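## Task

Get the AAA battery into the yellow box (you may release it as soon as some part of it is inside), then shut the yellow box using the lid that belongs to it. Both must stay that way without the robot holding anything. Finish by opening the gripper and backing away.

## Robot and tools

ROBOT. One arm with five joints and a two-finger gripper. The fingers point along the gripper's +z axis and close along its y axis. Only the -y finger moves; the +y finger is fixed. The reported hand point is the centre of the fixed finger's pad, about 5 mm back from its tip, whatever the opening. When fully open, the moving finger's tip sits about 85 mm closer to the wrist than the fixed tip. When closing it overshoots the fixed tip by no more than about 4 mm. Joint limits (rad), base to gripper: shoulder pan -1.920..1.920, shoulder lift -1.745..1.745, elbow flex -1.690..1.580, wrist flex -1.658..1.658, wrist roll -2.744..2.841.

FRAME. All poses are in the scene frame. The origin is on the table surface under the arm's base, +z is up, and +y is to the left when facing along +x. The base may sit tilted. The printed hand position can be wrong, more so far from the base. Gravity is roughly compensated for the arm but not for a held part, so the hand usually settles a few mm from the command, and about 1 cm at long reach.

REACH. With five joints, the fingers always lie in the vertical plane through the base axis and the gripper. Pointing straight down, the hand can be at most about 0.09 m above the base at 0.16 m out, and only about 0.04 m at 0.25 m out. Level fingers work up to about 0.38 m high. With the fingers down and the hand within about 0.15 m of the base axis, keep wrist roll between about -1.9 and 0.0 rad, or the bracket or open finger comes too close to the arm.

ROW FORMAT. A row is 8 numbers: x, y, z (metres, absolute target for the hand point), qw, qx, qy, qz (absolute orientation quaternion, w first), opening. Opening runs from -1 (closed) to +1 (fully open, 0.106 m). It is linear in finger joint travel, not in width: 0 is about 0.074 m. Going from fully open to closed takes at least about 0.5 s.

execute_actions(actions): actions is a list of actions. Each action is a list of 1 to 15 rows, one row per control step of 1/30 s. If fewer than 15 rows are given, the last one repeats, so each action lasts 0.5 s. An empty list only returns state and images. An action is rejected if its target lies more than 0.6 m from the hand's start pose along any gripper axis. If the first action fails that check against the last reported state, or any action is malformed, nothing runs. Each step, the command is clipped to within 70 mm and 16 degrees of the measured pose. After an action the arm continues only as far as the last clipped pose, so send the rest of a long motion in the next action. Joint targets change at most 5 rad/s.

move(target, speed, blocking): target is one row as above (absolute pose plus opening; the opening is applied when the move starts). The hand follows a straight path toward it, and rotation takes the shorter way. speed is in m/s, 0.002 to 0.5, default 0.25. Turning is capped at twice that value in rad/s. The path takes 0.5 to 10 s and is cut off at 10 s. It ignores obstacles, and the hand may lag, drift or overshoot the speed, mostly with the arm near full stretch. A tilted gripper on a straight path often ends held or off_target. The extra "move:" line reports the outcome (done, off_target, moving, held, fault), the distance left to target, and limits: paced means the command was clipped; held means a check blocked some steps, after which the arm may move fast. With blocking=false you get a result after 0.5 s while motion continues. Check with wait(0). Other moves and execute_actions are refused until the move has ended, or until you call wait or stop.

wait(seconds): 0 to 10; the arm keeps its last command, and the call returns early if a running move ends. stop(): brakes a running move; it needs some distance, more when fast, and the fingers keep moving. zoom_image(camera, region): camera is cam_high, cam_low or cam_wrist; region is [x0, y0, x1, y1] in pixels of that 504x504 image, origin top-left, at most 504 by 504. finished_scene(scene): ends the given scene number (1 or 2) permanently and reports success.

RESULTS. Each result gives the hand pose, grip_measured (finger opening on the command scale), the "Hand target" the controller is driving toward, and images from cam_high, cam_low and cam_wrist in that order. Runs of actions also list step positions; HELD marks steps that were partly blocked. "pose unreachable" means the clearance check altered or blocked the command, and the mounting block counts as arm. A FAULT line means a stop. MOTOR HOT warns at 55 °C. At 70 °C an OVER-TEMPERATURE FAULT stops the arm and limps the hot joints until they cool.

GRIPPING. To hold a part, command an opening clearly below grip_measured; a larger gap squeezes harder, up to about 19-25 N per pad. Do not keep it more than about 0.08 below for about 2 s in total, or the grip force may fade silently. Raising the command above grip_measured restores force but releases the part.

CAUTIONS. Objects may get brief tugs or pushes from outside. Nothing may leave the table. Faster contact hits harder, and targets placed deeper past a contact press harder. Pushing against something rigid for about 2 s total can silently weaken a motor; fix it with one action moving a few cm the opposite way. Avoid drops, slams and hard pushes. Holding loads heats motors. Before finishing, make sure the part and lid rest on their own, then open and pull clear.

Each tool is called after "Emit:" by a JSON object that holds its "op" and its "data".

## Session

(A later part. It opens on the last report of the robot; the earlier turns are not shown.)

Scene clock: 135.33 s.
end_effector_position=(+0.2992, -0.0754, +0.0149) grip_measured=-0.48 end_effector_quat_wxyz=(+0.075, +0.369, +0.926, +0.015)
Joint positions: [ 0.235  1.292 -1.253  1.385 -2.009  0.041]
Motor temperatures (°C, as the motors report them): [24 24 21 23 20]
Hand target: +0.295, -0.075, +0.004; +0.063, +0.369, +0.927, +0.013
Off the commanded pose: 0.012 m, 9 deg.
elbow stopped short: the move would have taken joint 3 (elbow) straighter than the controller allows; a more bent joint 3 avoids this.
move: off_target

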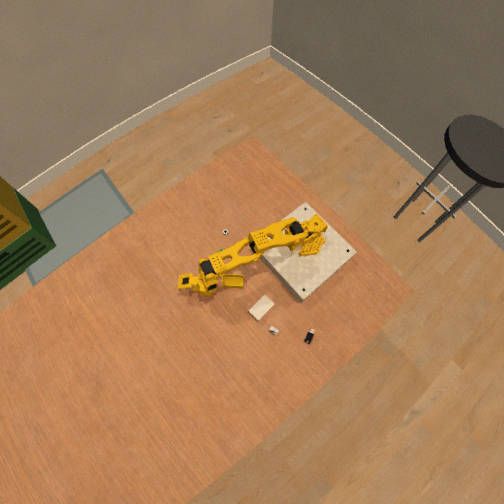

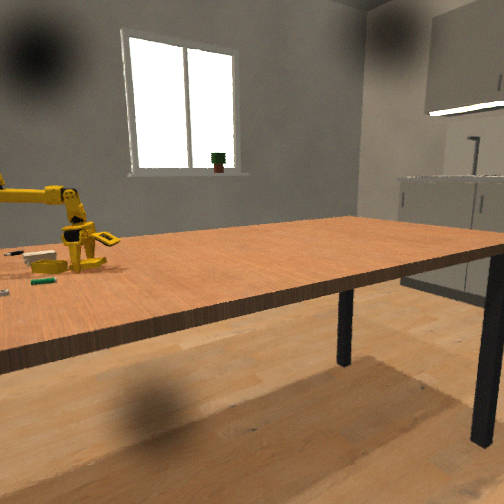

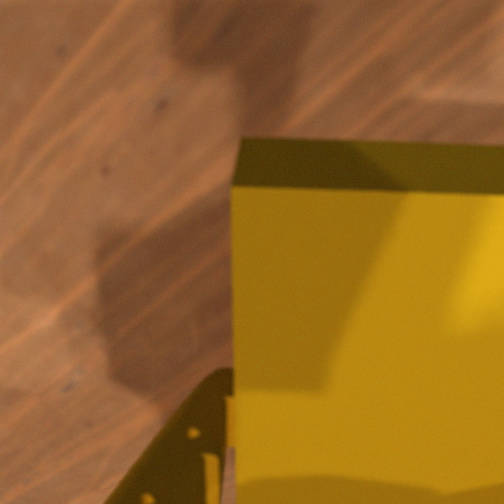

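Emit:
{"op": "move", "data": {"target": [0.295,-0.075,0.004,0.065,0.369,0.927,0.013,0.1]}}

Emit:
{"op": "move", "data": {"target": [0.29,-0.072,0.06,0.065,0.369,0.927,0.013,0.1], "speed": 0.1}}

Emit:
{"op": "move", "data": {"target": [0.198,-0.145,0.05,0,0.13,0.991,0,0.1]}}

Emit:
{"op": "move", "data": {"target": [0.198,-0.145,0.014,0,0.13,0.991,0,0.1], "speed": 0.05}}

Scene clock: 143.47 s.
end_effector_position=(+0.3002, -0.0756, +0.0135) grip_measured=+0.09 end_effector_quat_wxyz=(+0.078, +0.369, +0.926, +0.015)
Joint positions: [ 0.235  1.295 -1.247  1.369 -2.009  0.079]
Motor temperatures (°C, as the motors report them): [24 24 21 23 20]
Hand target: +0.295, -0.075, +0.004; +0.063, +0.369, +0.927, +0.013
Off the commanded pose: 0.011 m, 2 deg.
move: off_target

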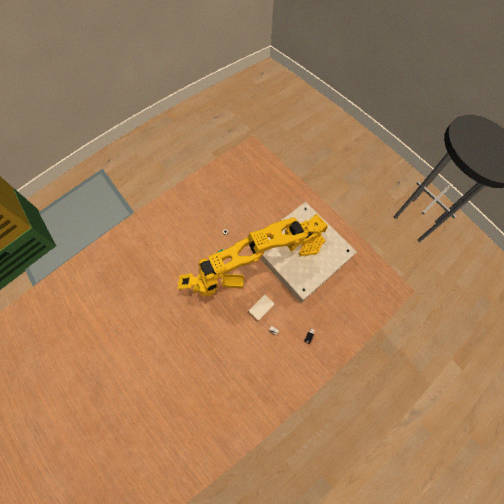

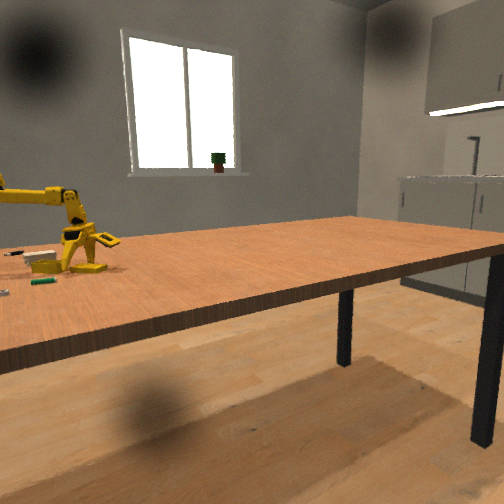

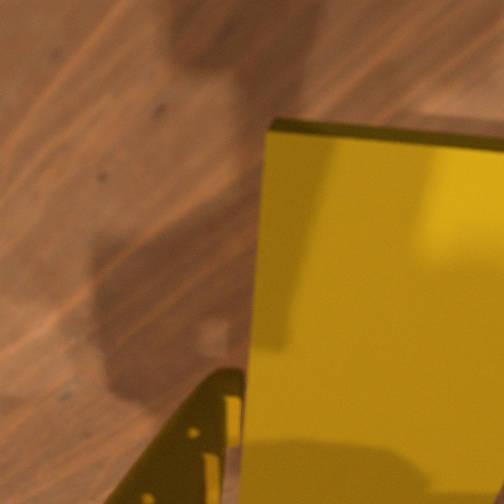

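Scene clock: 144.30 s.
end_effector_position=(+0.2919, -0.0739, +0.0595) grip_measured=+0.09 end_effector_quat_wxyz=(+0.067, +0.369, +0.927, +0.014)
Joint positions: [ 0.235  1.106 -1.244  1.576 -2.009  0.079]
Motor temperatures (°C, as the motors report them): [24 24 21 23 20]
Hand target: +0.290, -0.072, +0.060; +0.059, +0.369, +0.928, +0.013
Off the commanded pose: 0.003 m, 0 deg.
move: done

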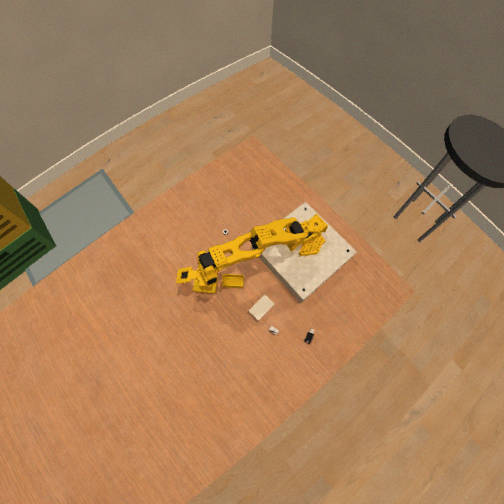

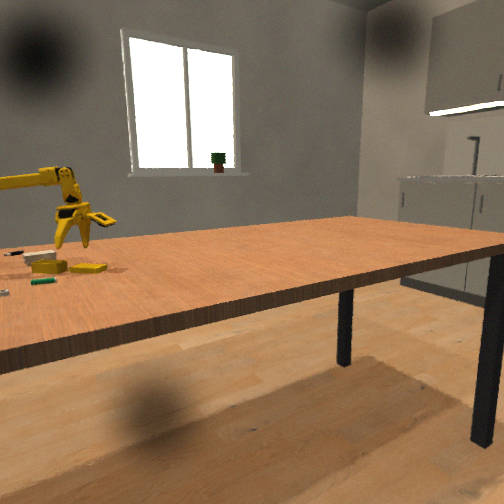

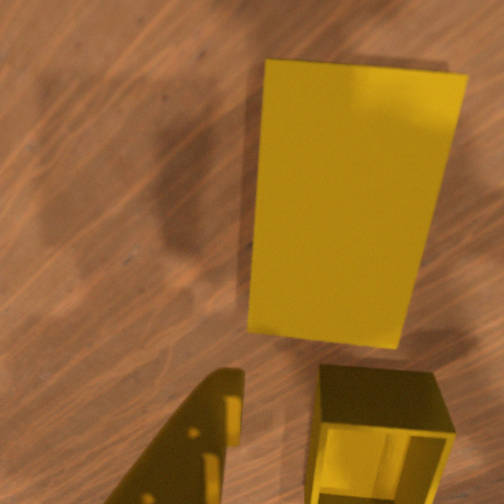

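Scene clock: 145.97 s.
end_effector_position=(+0.1974, -0.1425, +0.0481) grip_measured=+0.09 end_effector_quat_wxyz=(+0.001, +0.130, +0.991, +0.008)
Joint positions: [ 0.619  0.604 -0.299  1.271 -1.129  0.079]
Motor temperatures (°C, as the motors report them): [24 24 21 23 20]
Hand target: +0.196, -0.144, +0.048; +0.003, +0.130, +0.992, +0.006
Off the commanded pose: 0.003 m, 1 deg.
move: done

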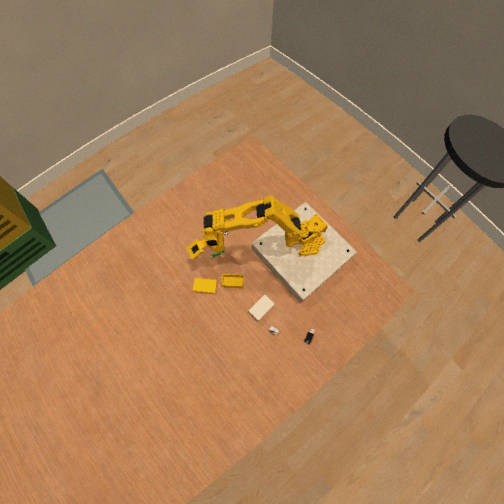

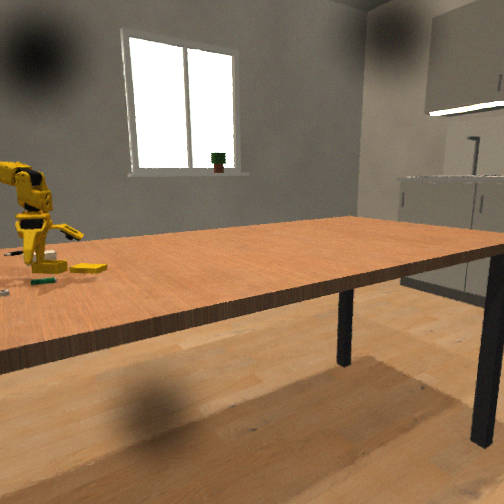

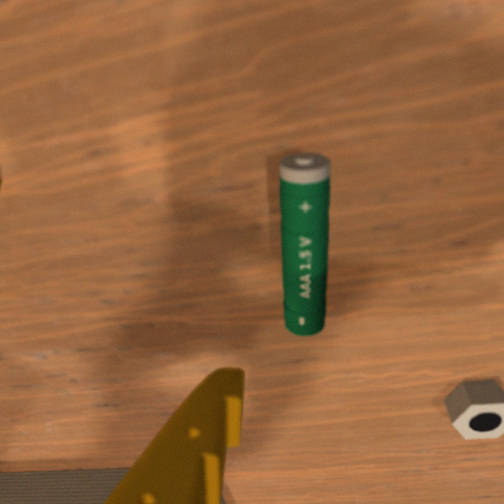

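Scene clock: 146.97 s.
end_effector_position=(+0.2029, -0.1462, +0.0208) grip_measured=+0.09 end_effector_quat_wxyz=(+0.013, +0.130, +0.991, +0.000)
Joint positions: [ 0.619  0.715 -0.274  1.107 -1.129  0.079]
Motor temperatures (°C, as the motors report them): [24 24 21 23 20]
Hand target: +0.198, -0.145, +0.014; +0.003, +0.130, +0.991, +0.006
Off the commanded pose: 0.008 m, 2 deg.
move: done

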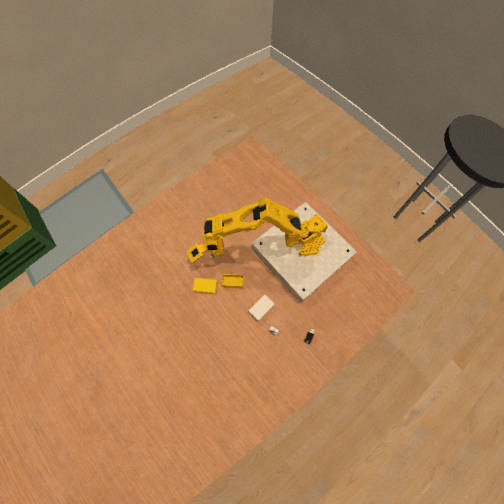

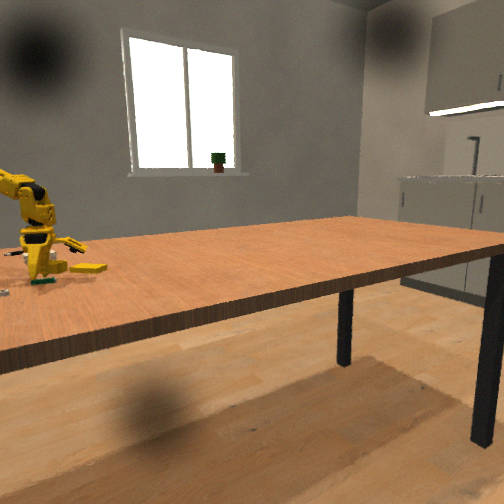

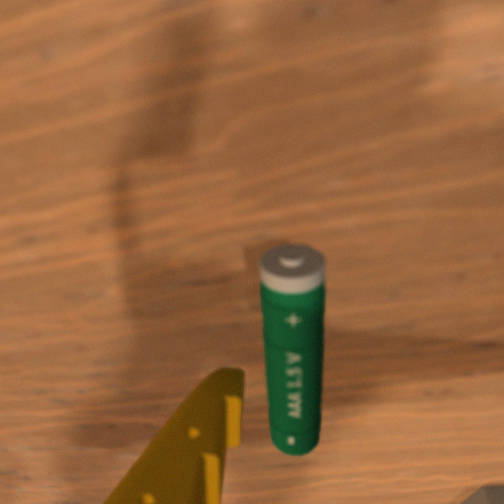

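Emit:
{"op": "move", "data": {"target": [0.199,-0.146,0.003,0,0.13,0.991,0,0.1], "speed": 0.03}}

Emit:
{"op": "move", "data": {"target": [0.199,-0.146,0.003,0,0.13,0.991,0,-0.95]}}

Scene clock: 155.33 s.
end_effector_position=(+0.2024, -0.1456, +0.0100) grip_measured=+0.09 end_effector_quat_wxyz=(+0.010, +0.130, +0.991, +0.002)
Joint positions: [ 0.619  0.764 -0.274  1.066 -1.129  0.079]
Motor temperatures (°C, as the motors report them): [24 24 21 23 20]
Hand target: +0.199, -0.146, +0.003; +0.003, +0.130, +0.991, +0.006
Off the commanded pose: 0.008 m, 1 deg.
move: done

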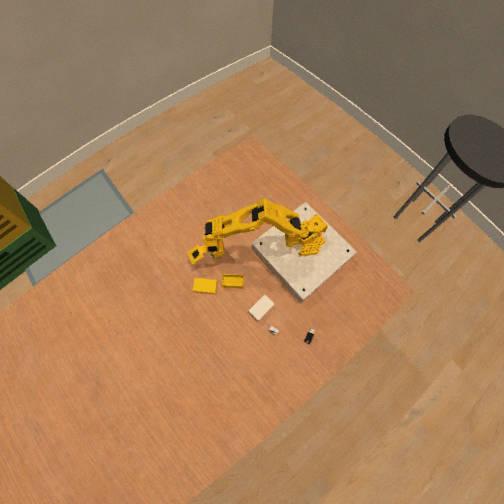

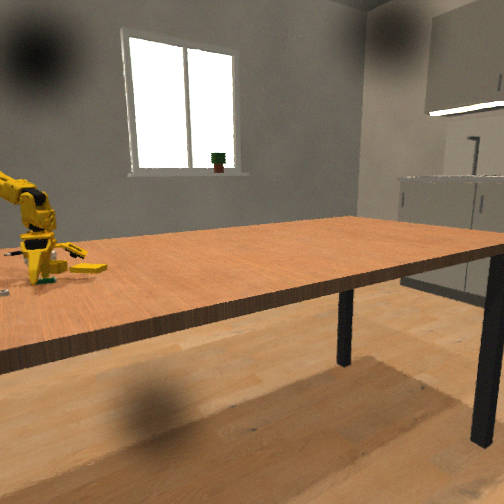

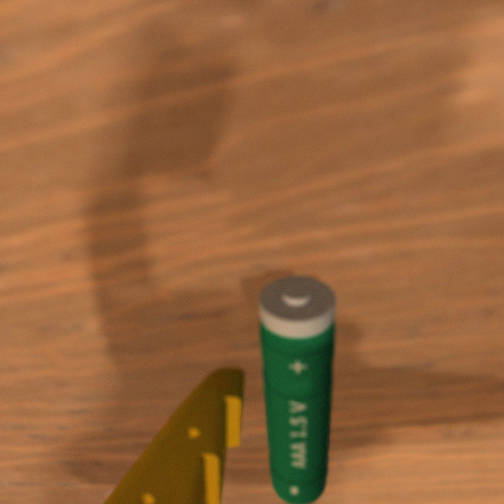

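Scene clock: 156.03 s.
end_effector_position=(+0.2037, -0.1476, +0.0108) grip_measured=-0.89 end_effector_quat_wxyz=(+0.015, +0.132, +0.991, -0.000)
Joint positions: [ 0.622  0.765 -0.283  1.063 -1.129  0.01 ]
Motor temperatures (°C, as the motors report them): [24 24 21 23 20]
Hand target: +0.199, -0.146, +0.003; +0.004, +0.131, +0.991, +0.006
Off the commanded pose: 0.009 m, 2 deg.
move: done

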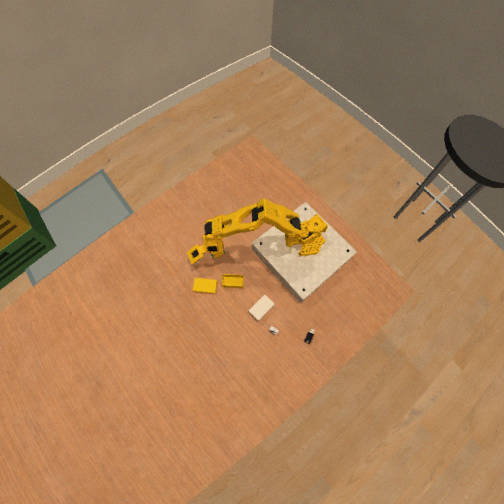

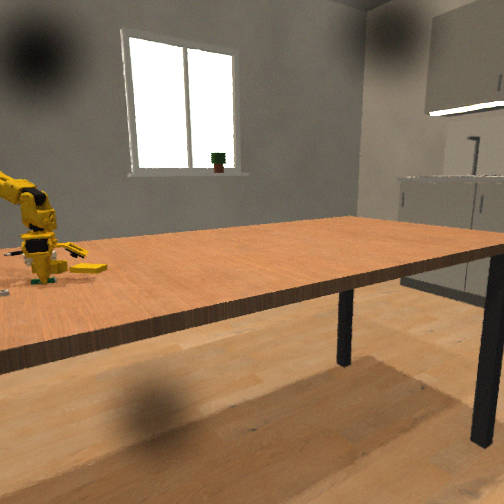

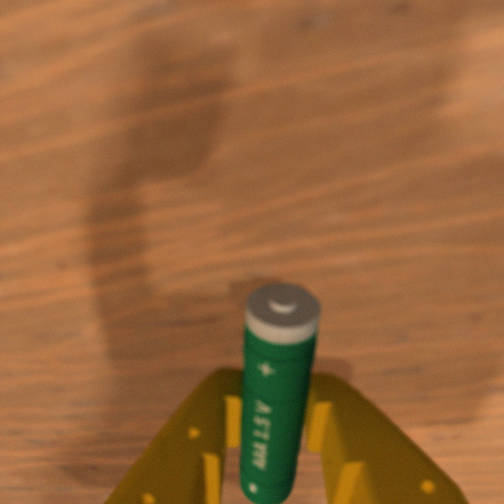

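Emit:
{"op": "move", "data": {"target": [0.199,-0.146,0.055,0,0.13,0.991,0,-0.96], "speed": 0.1}}

Emit:
{"op": "move", "data": {"target": [0.212,-0.04,0.055,0,0.367,0.93,0,-0.96], "speed": 0.15}}

Emit:
{"op": "move", "data": {"target": [0.212,-0.04,0.03,0,0.367,0.93,0,-0.96], "speed": 0.04}}

Emit:
{"op": "zoom_image", "data": {"camera": "cam_low", "region": [0, 200, 110, 300]}}

Scene clock: 167.77 s.
end_effector_position=(+0.1975, -0.1436, +0.0506) grip_measured=-0.90 end_effector_quat_wxyz=(-0.002, +0.131, +0.991, +0.009)
Joint positions: [ 0.622  0.615 -0.335  1.303 -1.129  0.01 ]
Motor temperatures (°C, as the motors report them): [24 24 21 23 20]
Hand target: +0.198, -0.145, +0.055; +0.003, +0.130, +0.991, +0.006
Off the commanded pose: 0.005 m, 1 deg.
move: done

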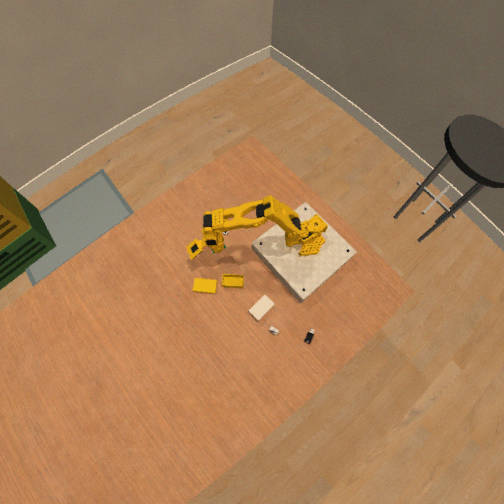

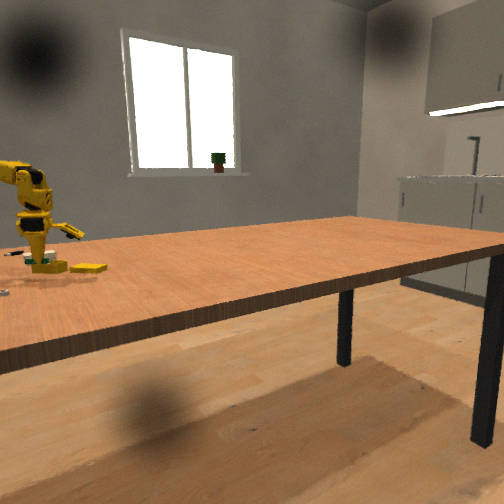

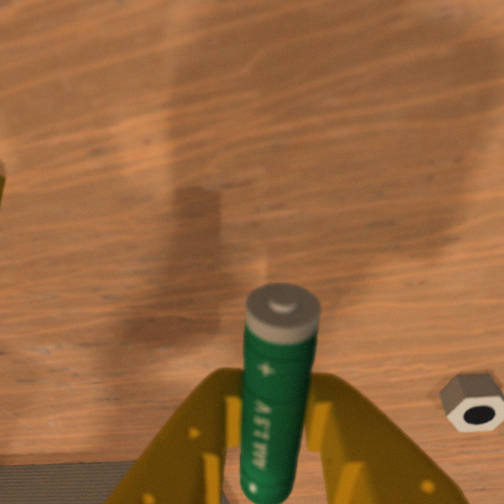

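Scene clock: 169.77 s.
end_effector_position=(+0.2152, -0.0406, +0.0543) grip_measured=-0.90 end_effector_quat_wxyz=(-0.004, +0.366, +0.930, +0.006)
Joint positions: [ 0.182  0.319  0.116  1.147 -2.055  0.01 ]
Motor temperatures (°C, as the motors report them): [24 24 21 23 20]
Hand target: +0.215, -0.039, +0.055; +0.000, +0.366, +0.930, +0.006
Off the commanded pose: 0.003 m, 1 deg.
move: done

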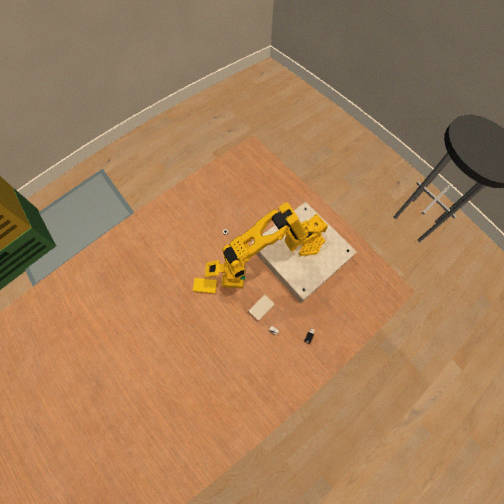

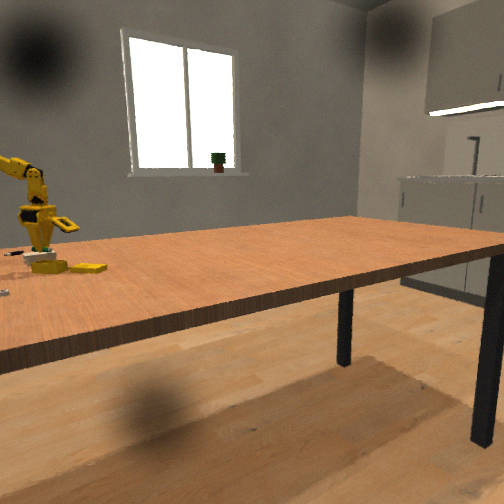

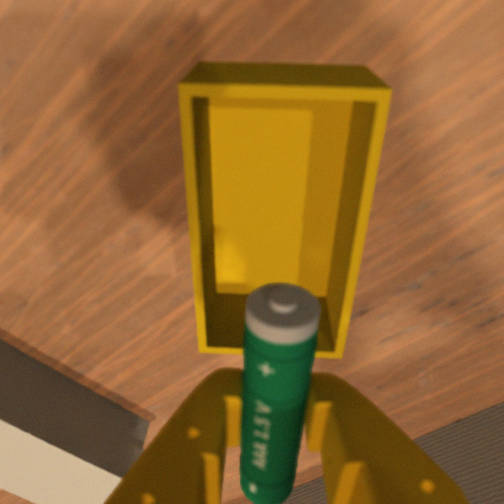

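Scene clock: 170.67 s.
end_effector_position=(+0.2167, -0.0407, +0.0359) grip_measured=-0.90 end_effector_quat_wxyz=(+0.011, +0.366, +0.930, +0.008)
Joint positions: [ 0.182  0.365  0.198  0.989 -2.055  0.01 ]
Motor temperatures (°C, as the motors report them): [24 24 21 23 20]
Hand target: +0.212, -0.040, +0.030; -0.001, +0.367, +0.930, +0.006
Off the commanded pose: 0.008 m, 2 deg.
move: done

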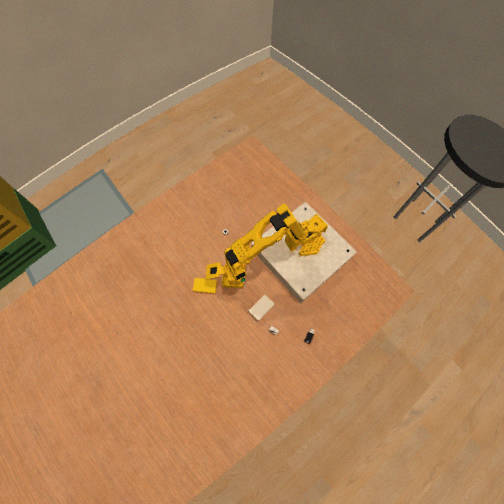

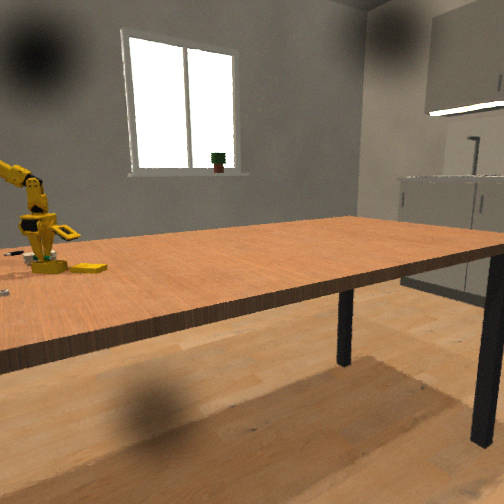

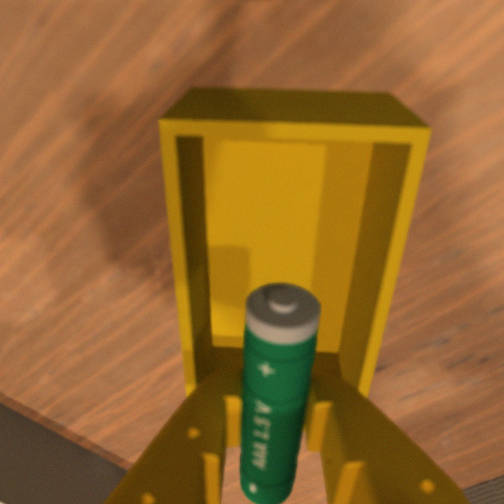

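Region (0, 200, 110, 300) of cam_low's 504x504 image, scaled by 4.582, with more detail than that image has; it fills the top 458 rows of this view, and the rest is white.

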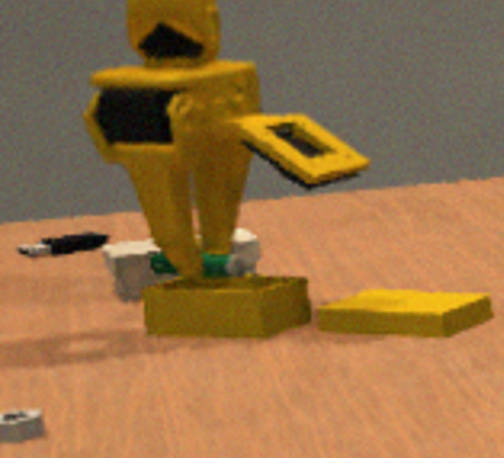

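Emit:
{"op": "move", "data": {"target": [0.219,-0.046,0.03,0,0.367,0.93,0,-0.96], "speed": 0.03}}

Emit:
{"op": "move", "data": {"target": [0.218,-0.046,0.015,0,0.367,0.93,0,-0.96], "speed": 0.03}}

Emit:
{"op": "zoom_image", "data": {"camera": "cam_low", "region": [0, 200, 110, 300]}}

Scene clock: 179.10 s.
end_effector_position=(+0.2217, -0.0445, +0.0330) grip_measured=-0.90 end_effector_quat_wxyz=(+0.010, +0.367, +0.930, +0.008)
Joint positions: [ 0.194  0.422  0.132  1.    -2.044  0.01 ]
Motor temperatures (°C, as the motors report them): [24 24 21 23 20]
Hand target: +0.219, -0.046, +0.030; -0.001, +0.367, +0.930, +0.006
Off the commanded pose: 0.004 m, 1 deg.
move: done

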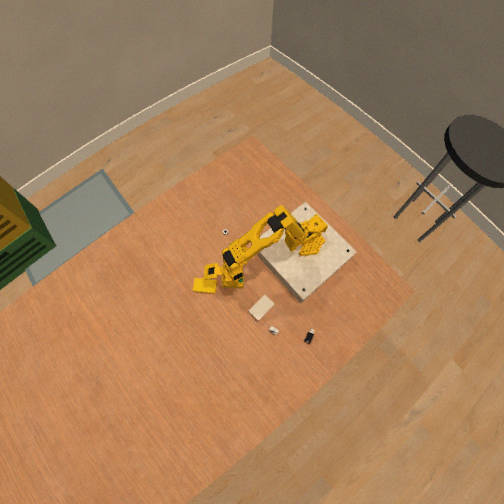

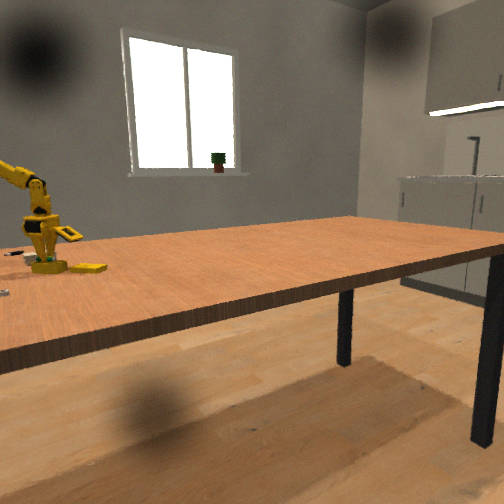

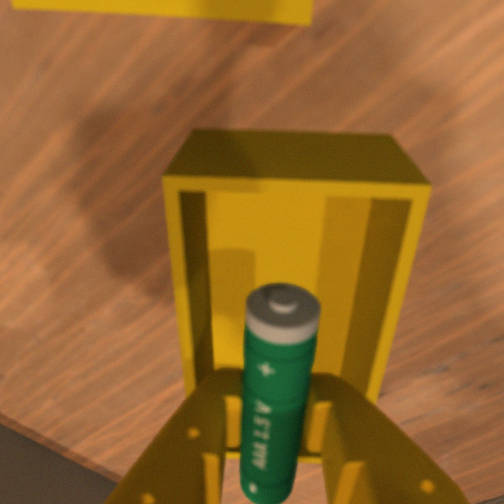

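Scene clock: 179.93 s.
end_effector_position=(+0.2231, -0.0451, +0.0217) grip_measured=-0.90 end_effector_quat_wxyz=(+0.011, +0.367, +0.930, +0.008)
Joint positions: [ 0.195  0.482  0.132  0.938 -2.043  0.01 ]
Motor temperatures (°C, as the motors report them): [24 24 21 23 20]
Hand target: +0.218, -0.046, +0.015; -0.001, +0.367, +0.930, +0.006
Off the commanded pose: 0.008 m, 2 deg.
move: done

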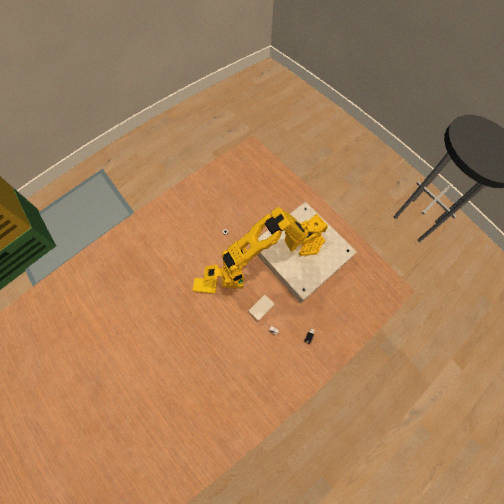

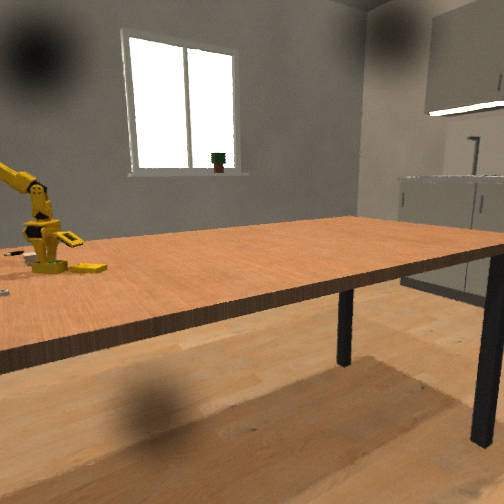

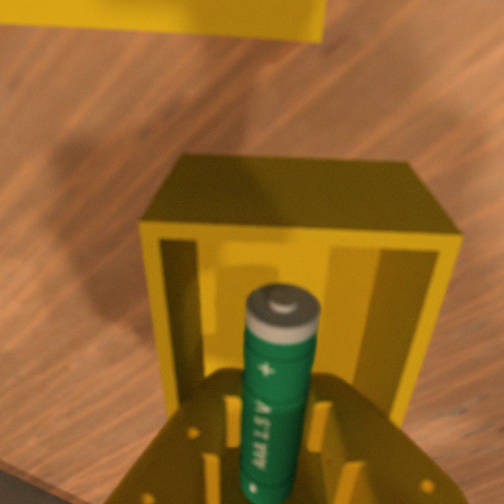

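Region (0, 200, 110, 300) of cam_low's 504x504 image, scaled by 4.582, with more detail than that image has; it fills the top 458 rows of this view, and the rest is white.

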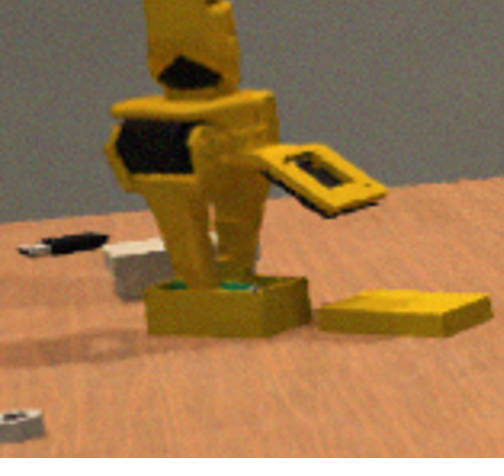

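Inside. Release and fetch the lid.

Emit:
{"op": "move", "data": {"target": [0.218,-0.046,0.012,0,0.367,0.93,0,-0.75], "speed": 0.02}}

Emit:
{"op": "move", "data": {"target": [0.22,-0.046,0.06,0,0.367,0.93,0,-0.75], "speed": 0.08}}

Emit:
{"op": "move", "data": {"target": [0.293,-0.071,0.055,0.065,0.369,0.927,0.013,0.1], "speed": 0.15}}

Emit:
{"op": "move", "data": {"target": [0.296,-0.073,0.002,0.065,0.369,0.927,0.013,0.1], "speed": 0.04}}

Scene clock: 186.33 s.
end_effector_position=(+0.2236, -0.0452, +0.0211) grip_measured=-0.89 end_effector_quat_wxyz=(+0.012, +0.367, +0.930, +0.008)
Joint positions: [ 0.195  0.485  0.132  0.932 -2.043  0.011]
Motor temperatures (°C, as the motors report them): [24 24 21 23 20]
Hand target: +0.218, -0.046, +0.012; -0.001, +0.367, +0.930, +0.006
Off the commanded pose: 0.011 m, 2 deg.
move: off_target

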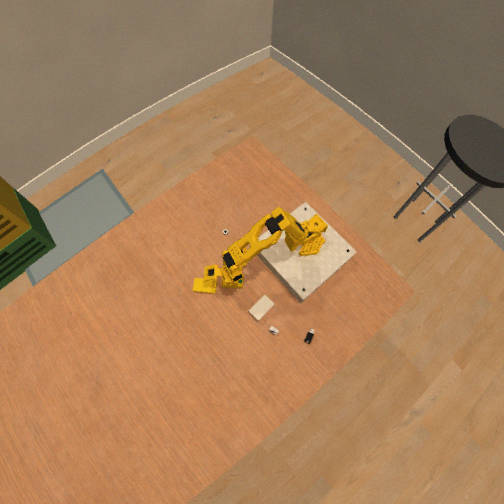

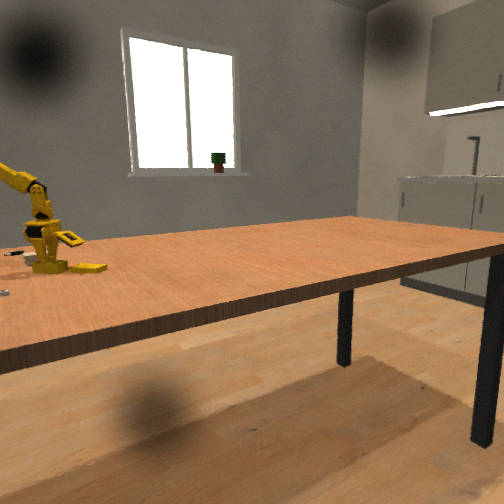

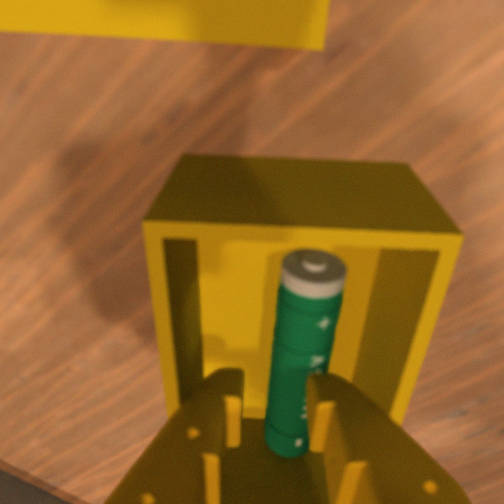

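Scene clock: 187.17 s.
end_effector_position=(+0.2177, -0.0443, +0.0560) grip_measured=-0.88 end_effector_quat_wxyz=(-0.007, +0.367, +0.930, +0.005)
Joint positions: [ 0.195  0.35   0.056  1.184 -2.043  0.011]
Motor temperatures (°C, as the motors report them): [24 24 21 23 20]
Hand target: +0.219, -0.046, +0.060; -0.001, +0.367, +0.930, +0.006
Off the commanded pose: 0.005 m, 1 deg.
move: done

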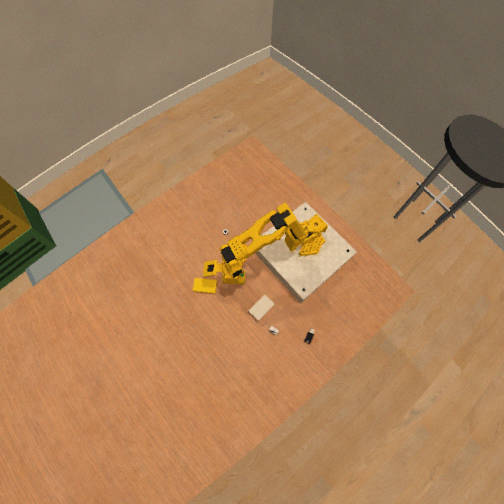

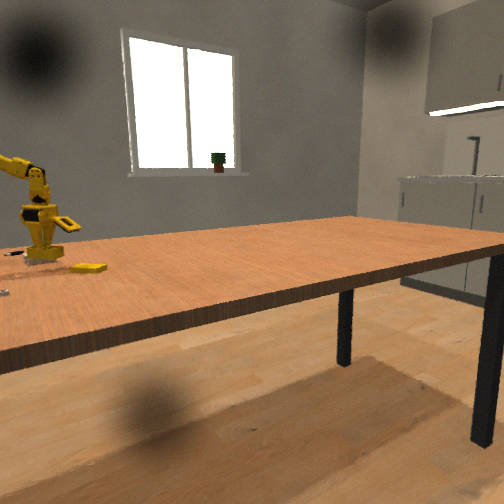

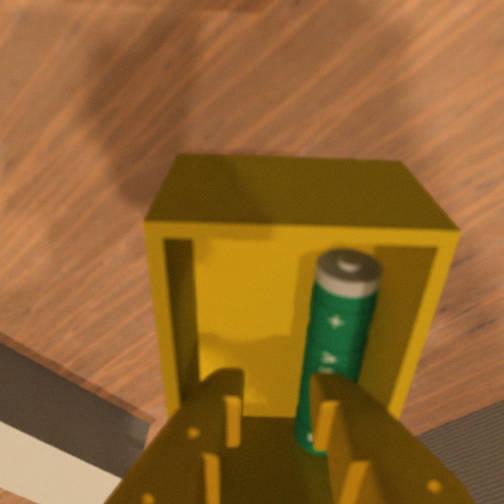

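Scene clock: 188.43 s.
end_effector_position=(+0.2956, -0.0712, +0.0614) grip_measured=-0.88 end_effector_quat_wxyz=(+0.081, +0.369, +0.926, +0.016)
Joint positions: [ 0.223  1.014 -1.083  1.48  -2.021  0.011]
Motor temperatures (°C, as the motors report them): [24 24 21 23 20]
Hand target: +0.292, -0.073, +0.057; +0.070, +0.369, +0.927, +0.014
Off the commanded pose: 0.007 m, 2 deg.
move: done

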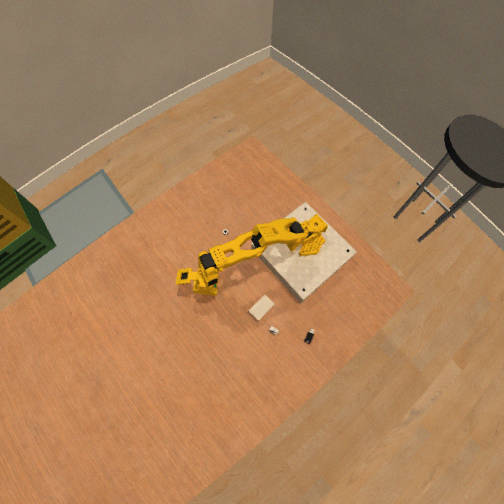

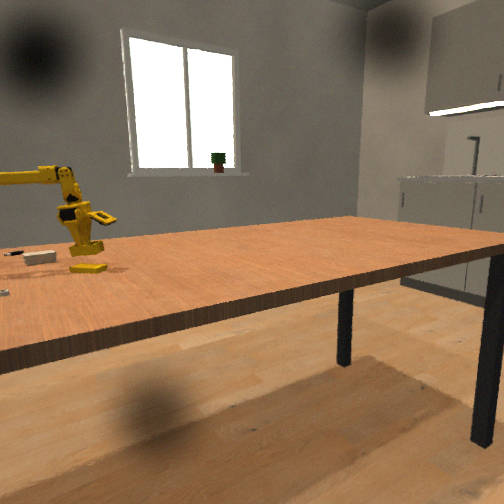

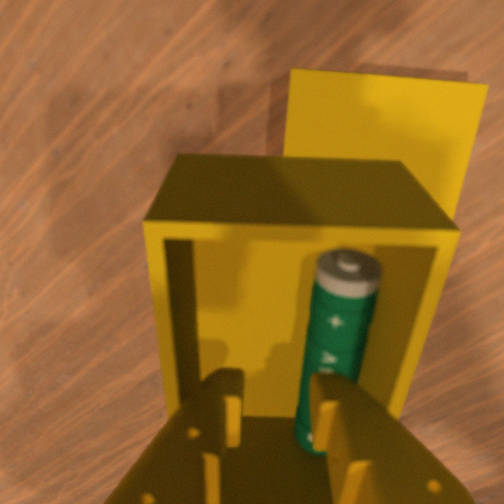

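Scene clock: 190.17 s.
end_effector_position=(+0.3110, -0.0749, +0.0385) grip_measured=-0.86 end_effector_quat_wxyz=(+0.121, +0.368, +0.922, +0.021)
Joint positions: [ 0.223  1.084 -1.02   1.265 -2.021  0.012]
Motor temperatures (°C, as the motors report them): [24 24 21 23 20]
Hand target: +0.294, -0.072, +0.005; +0.065, +0.369, +0.927, +0.014
Off the commanded pose: 0.039 m, 7 deg.
move: off_target

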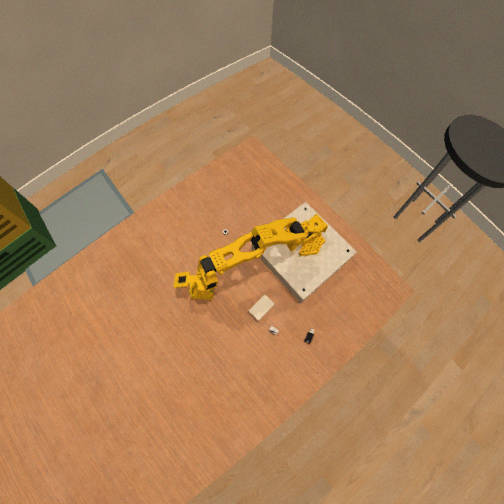

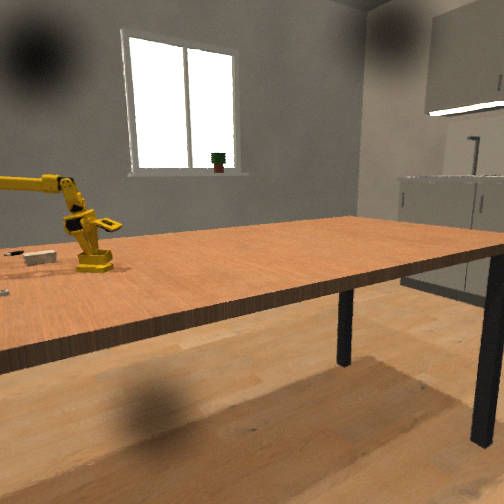

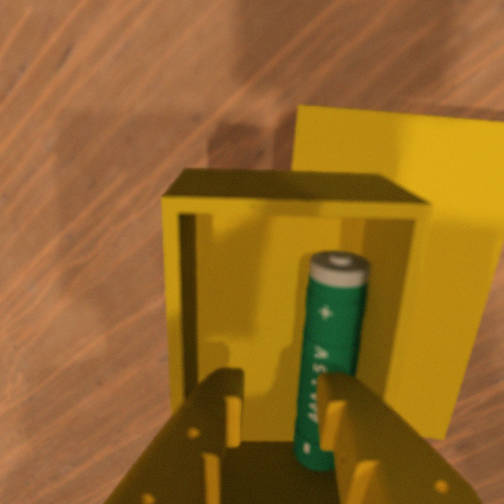

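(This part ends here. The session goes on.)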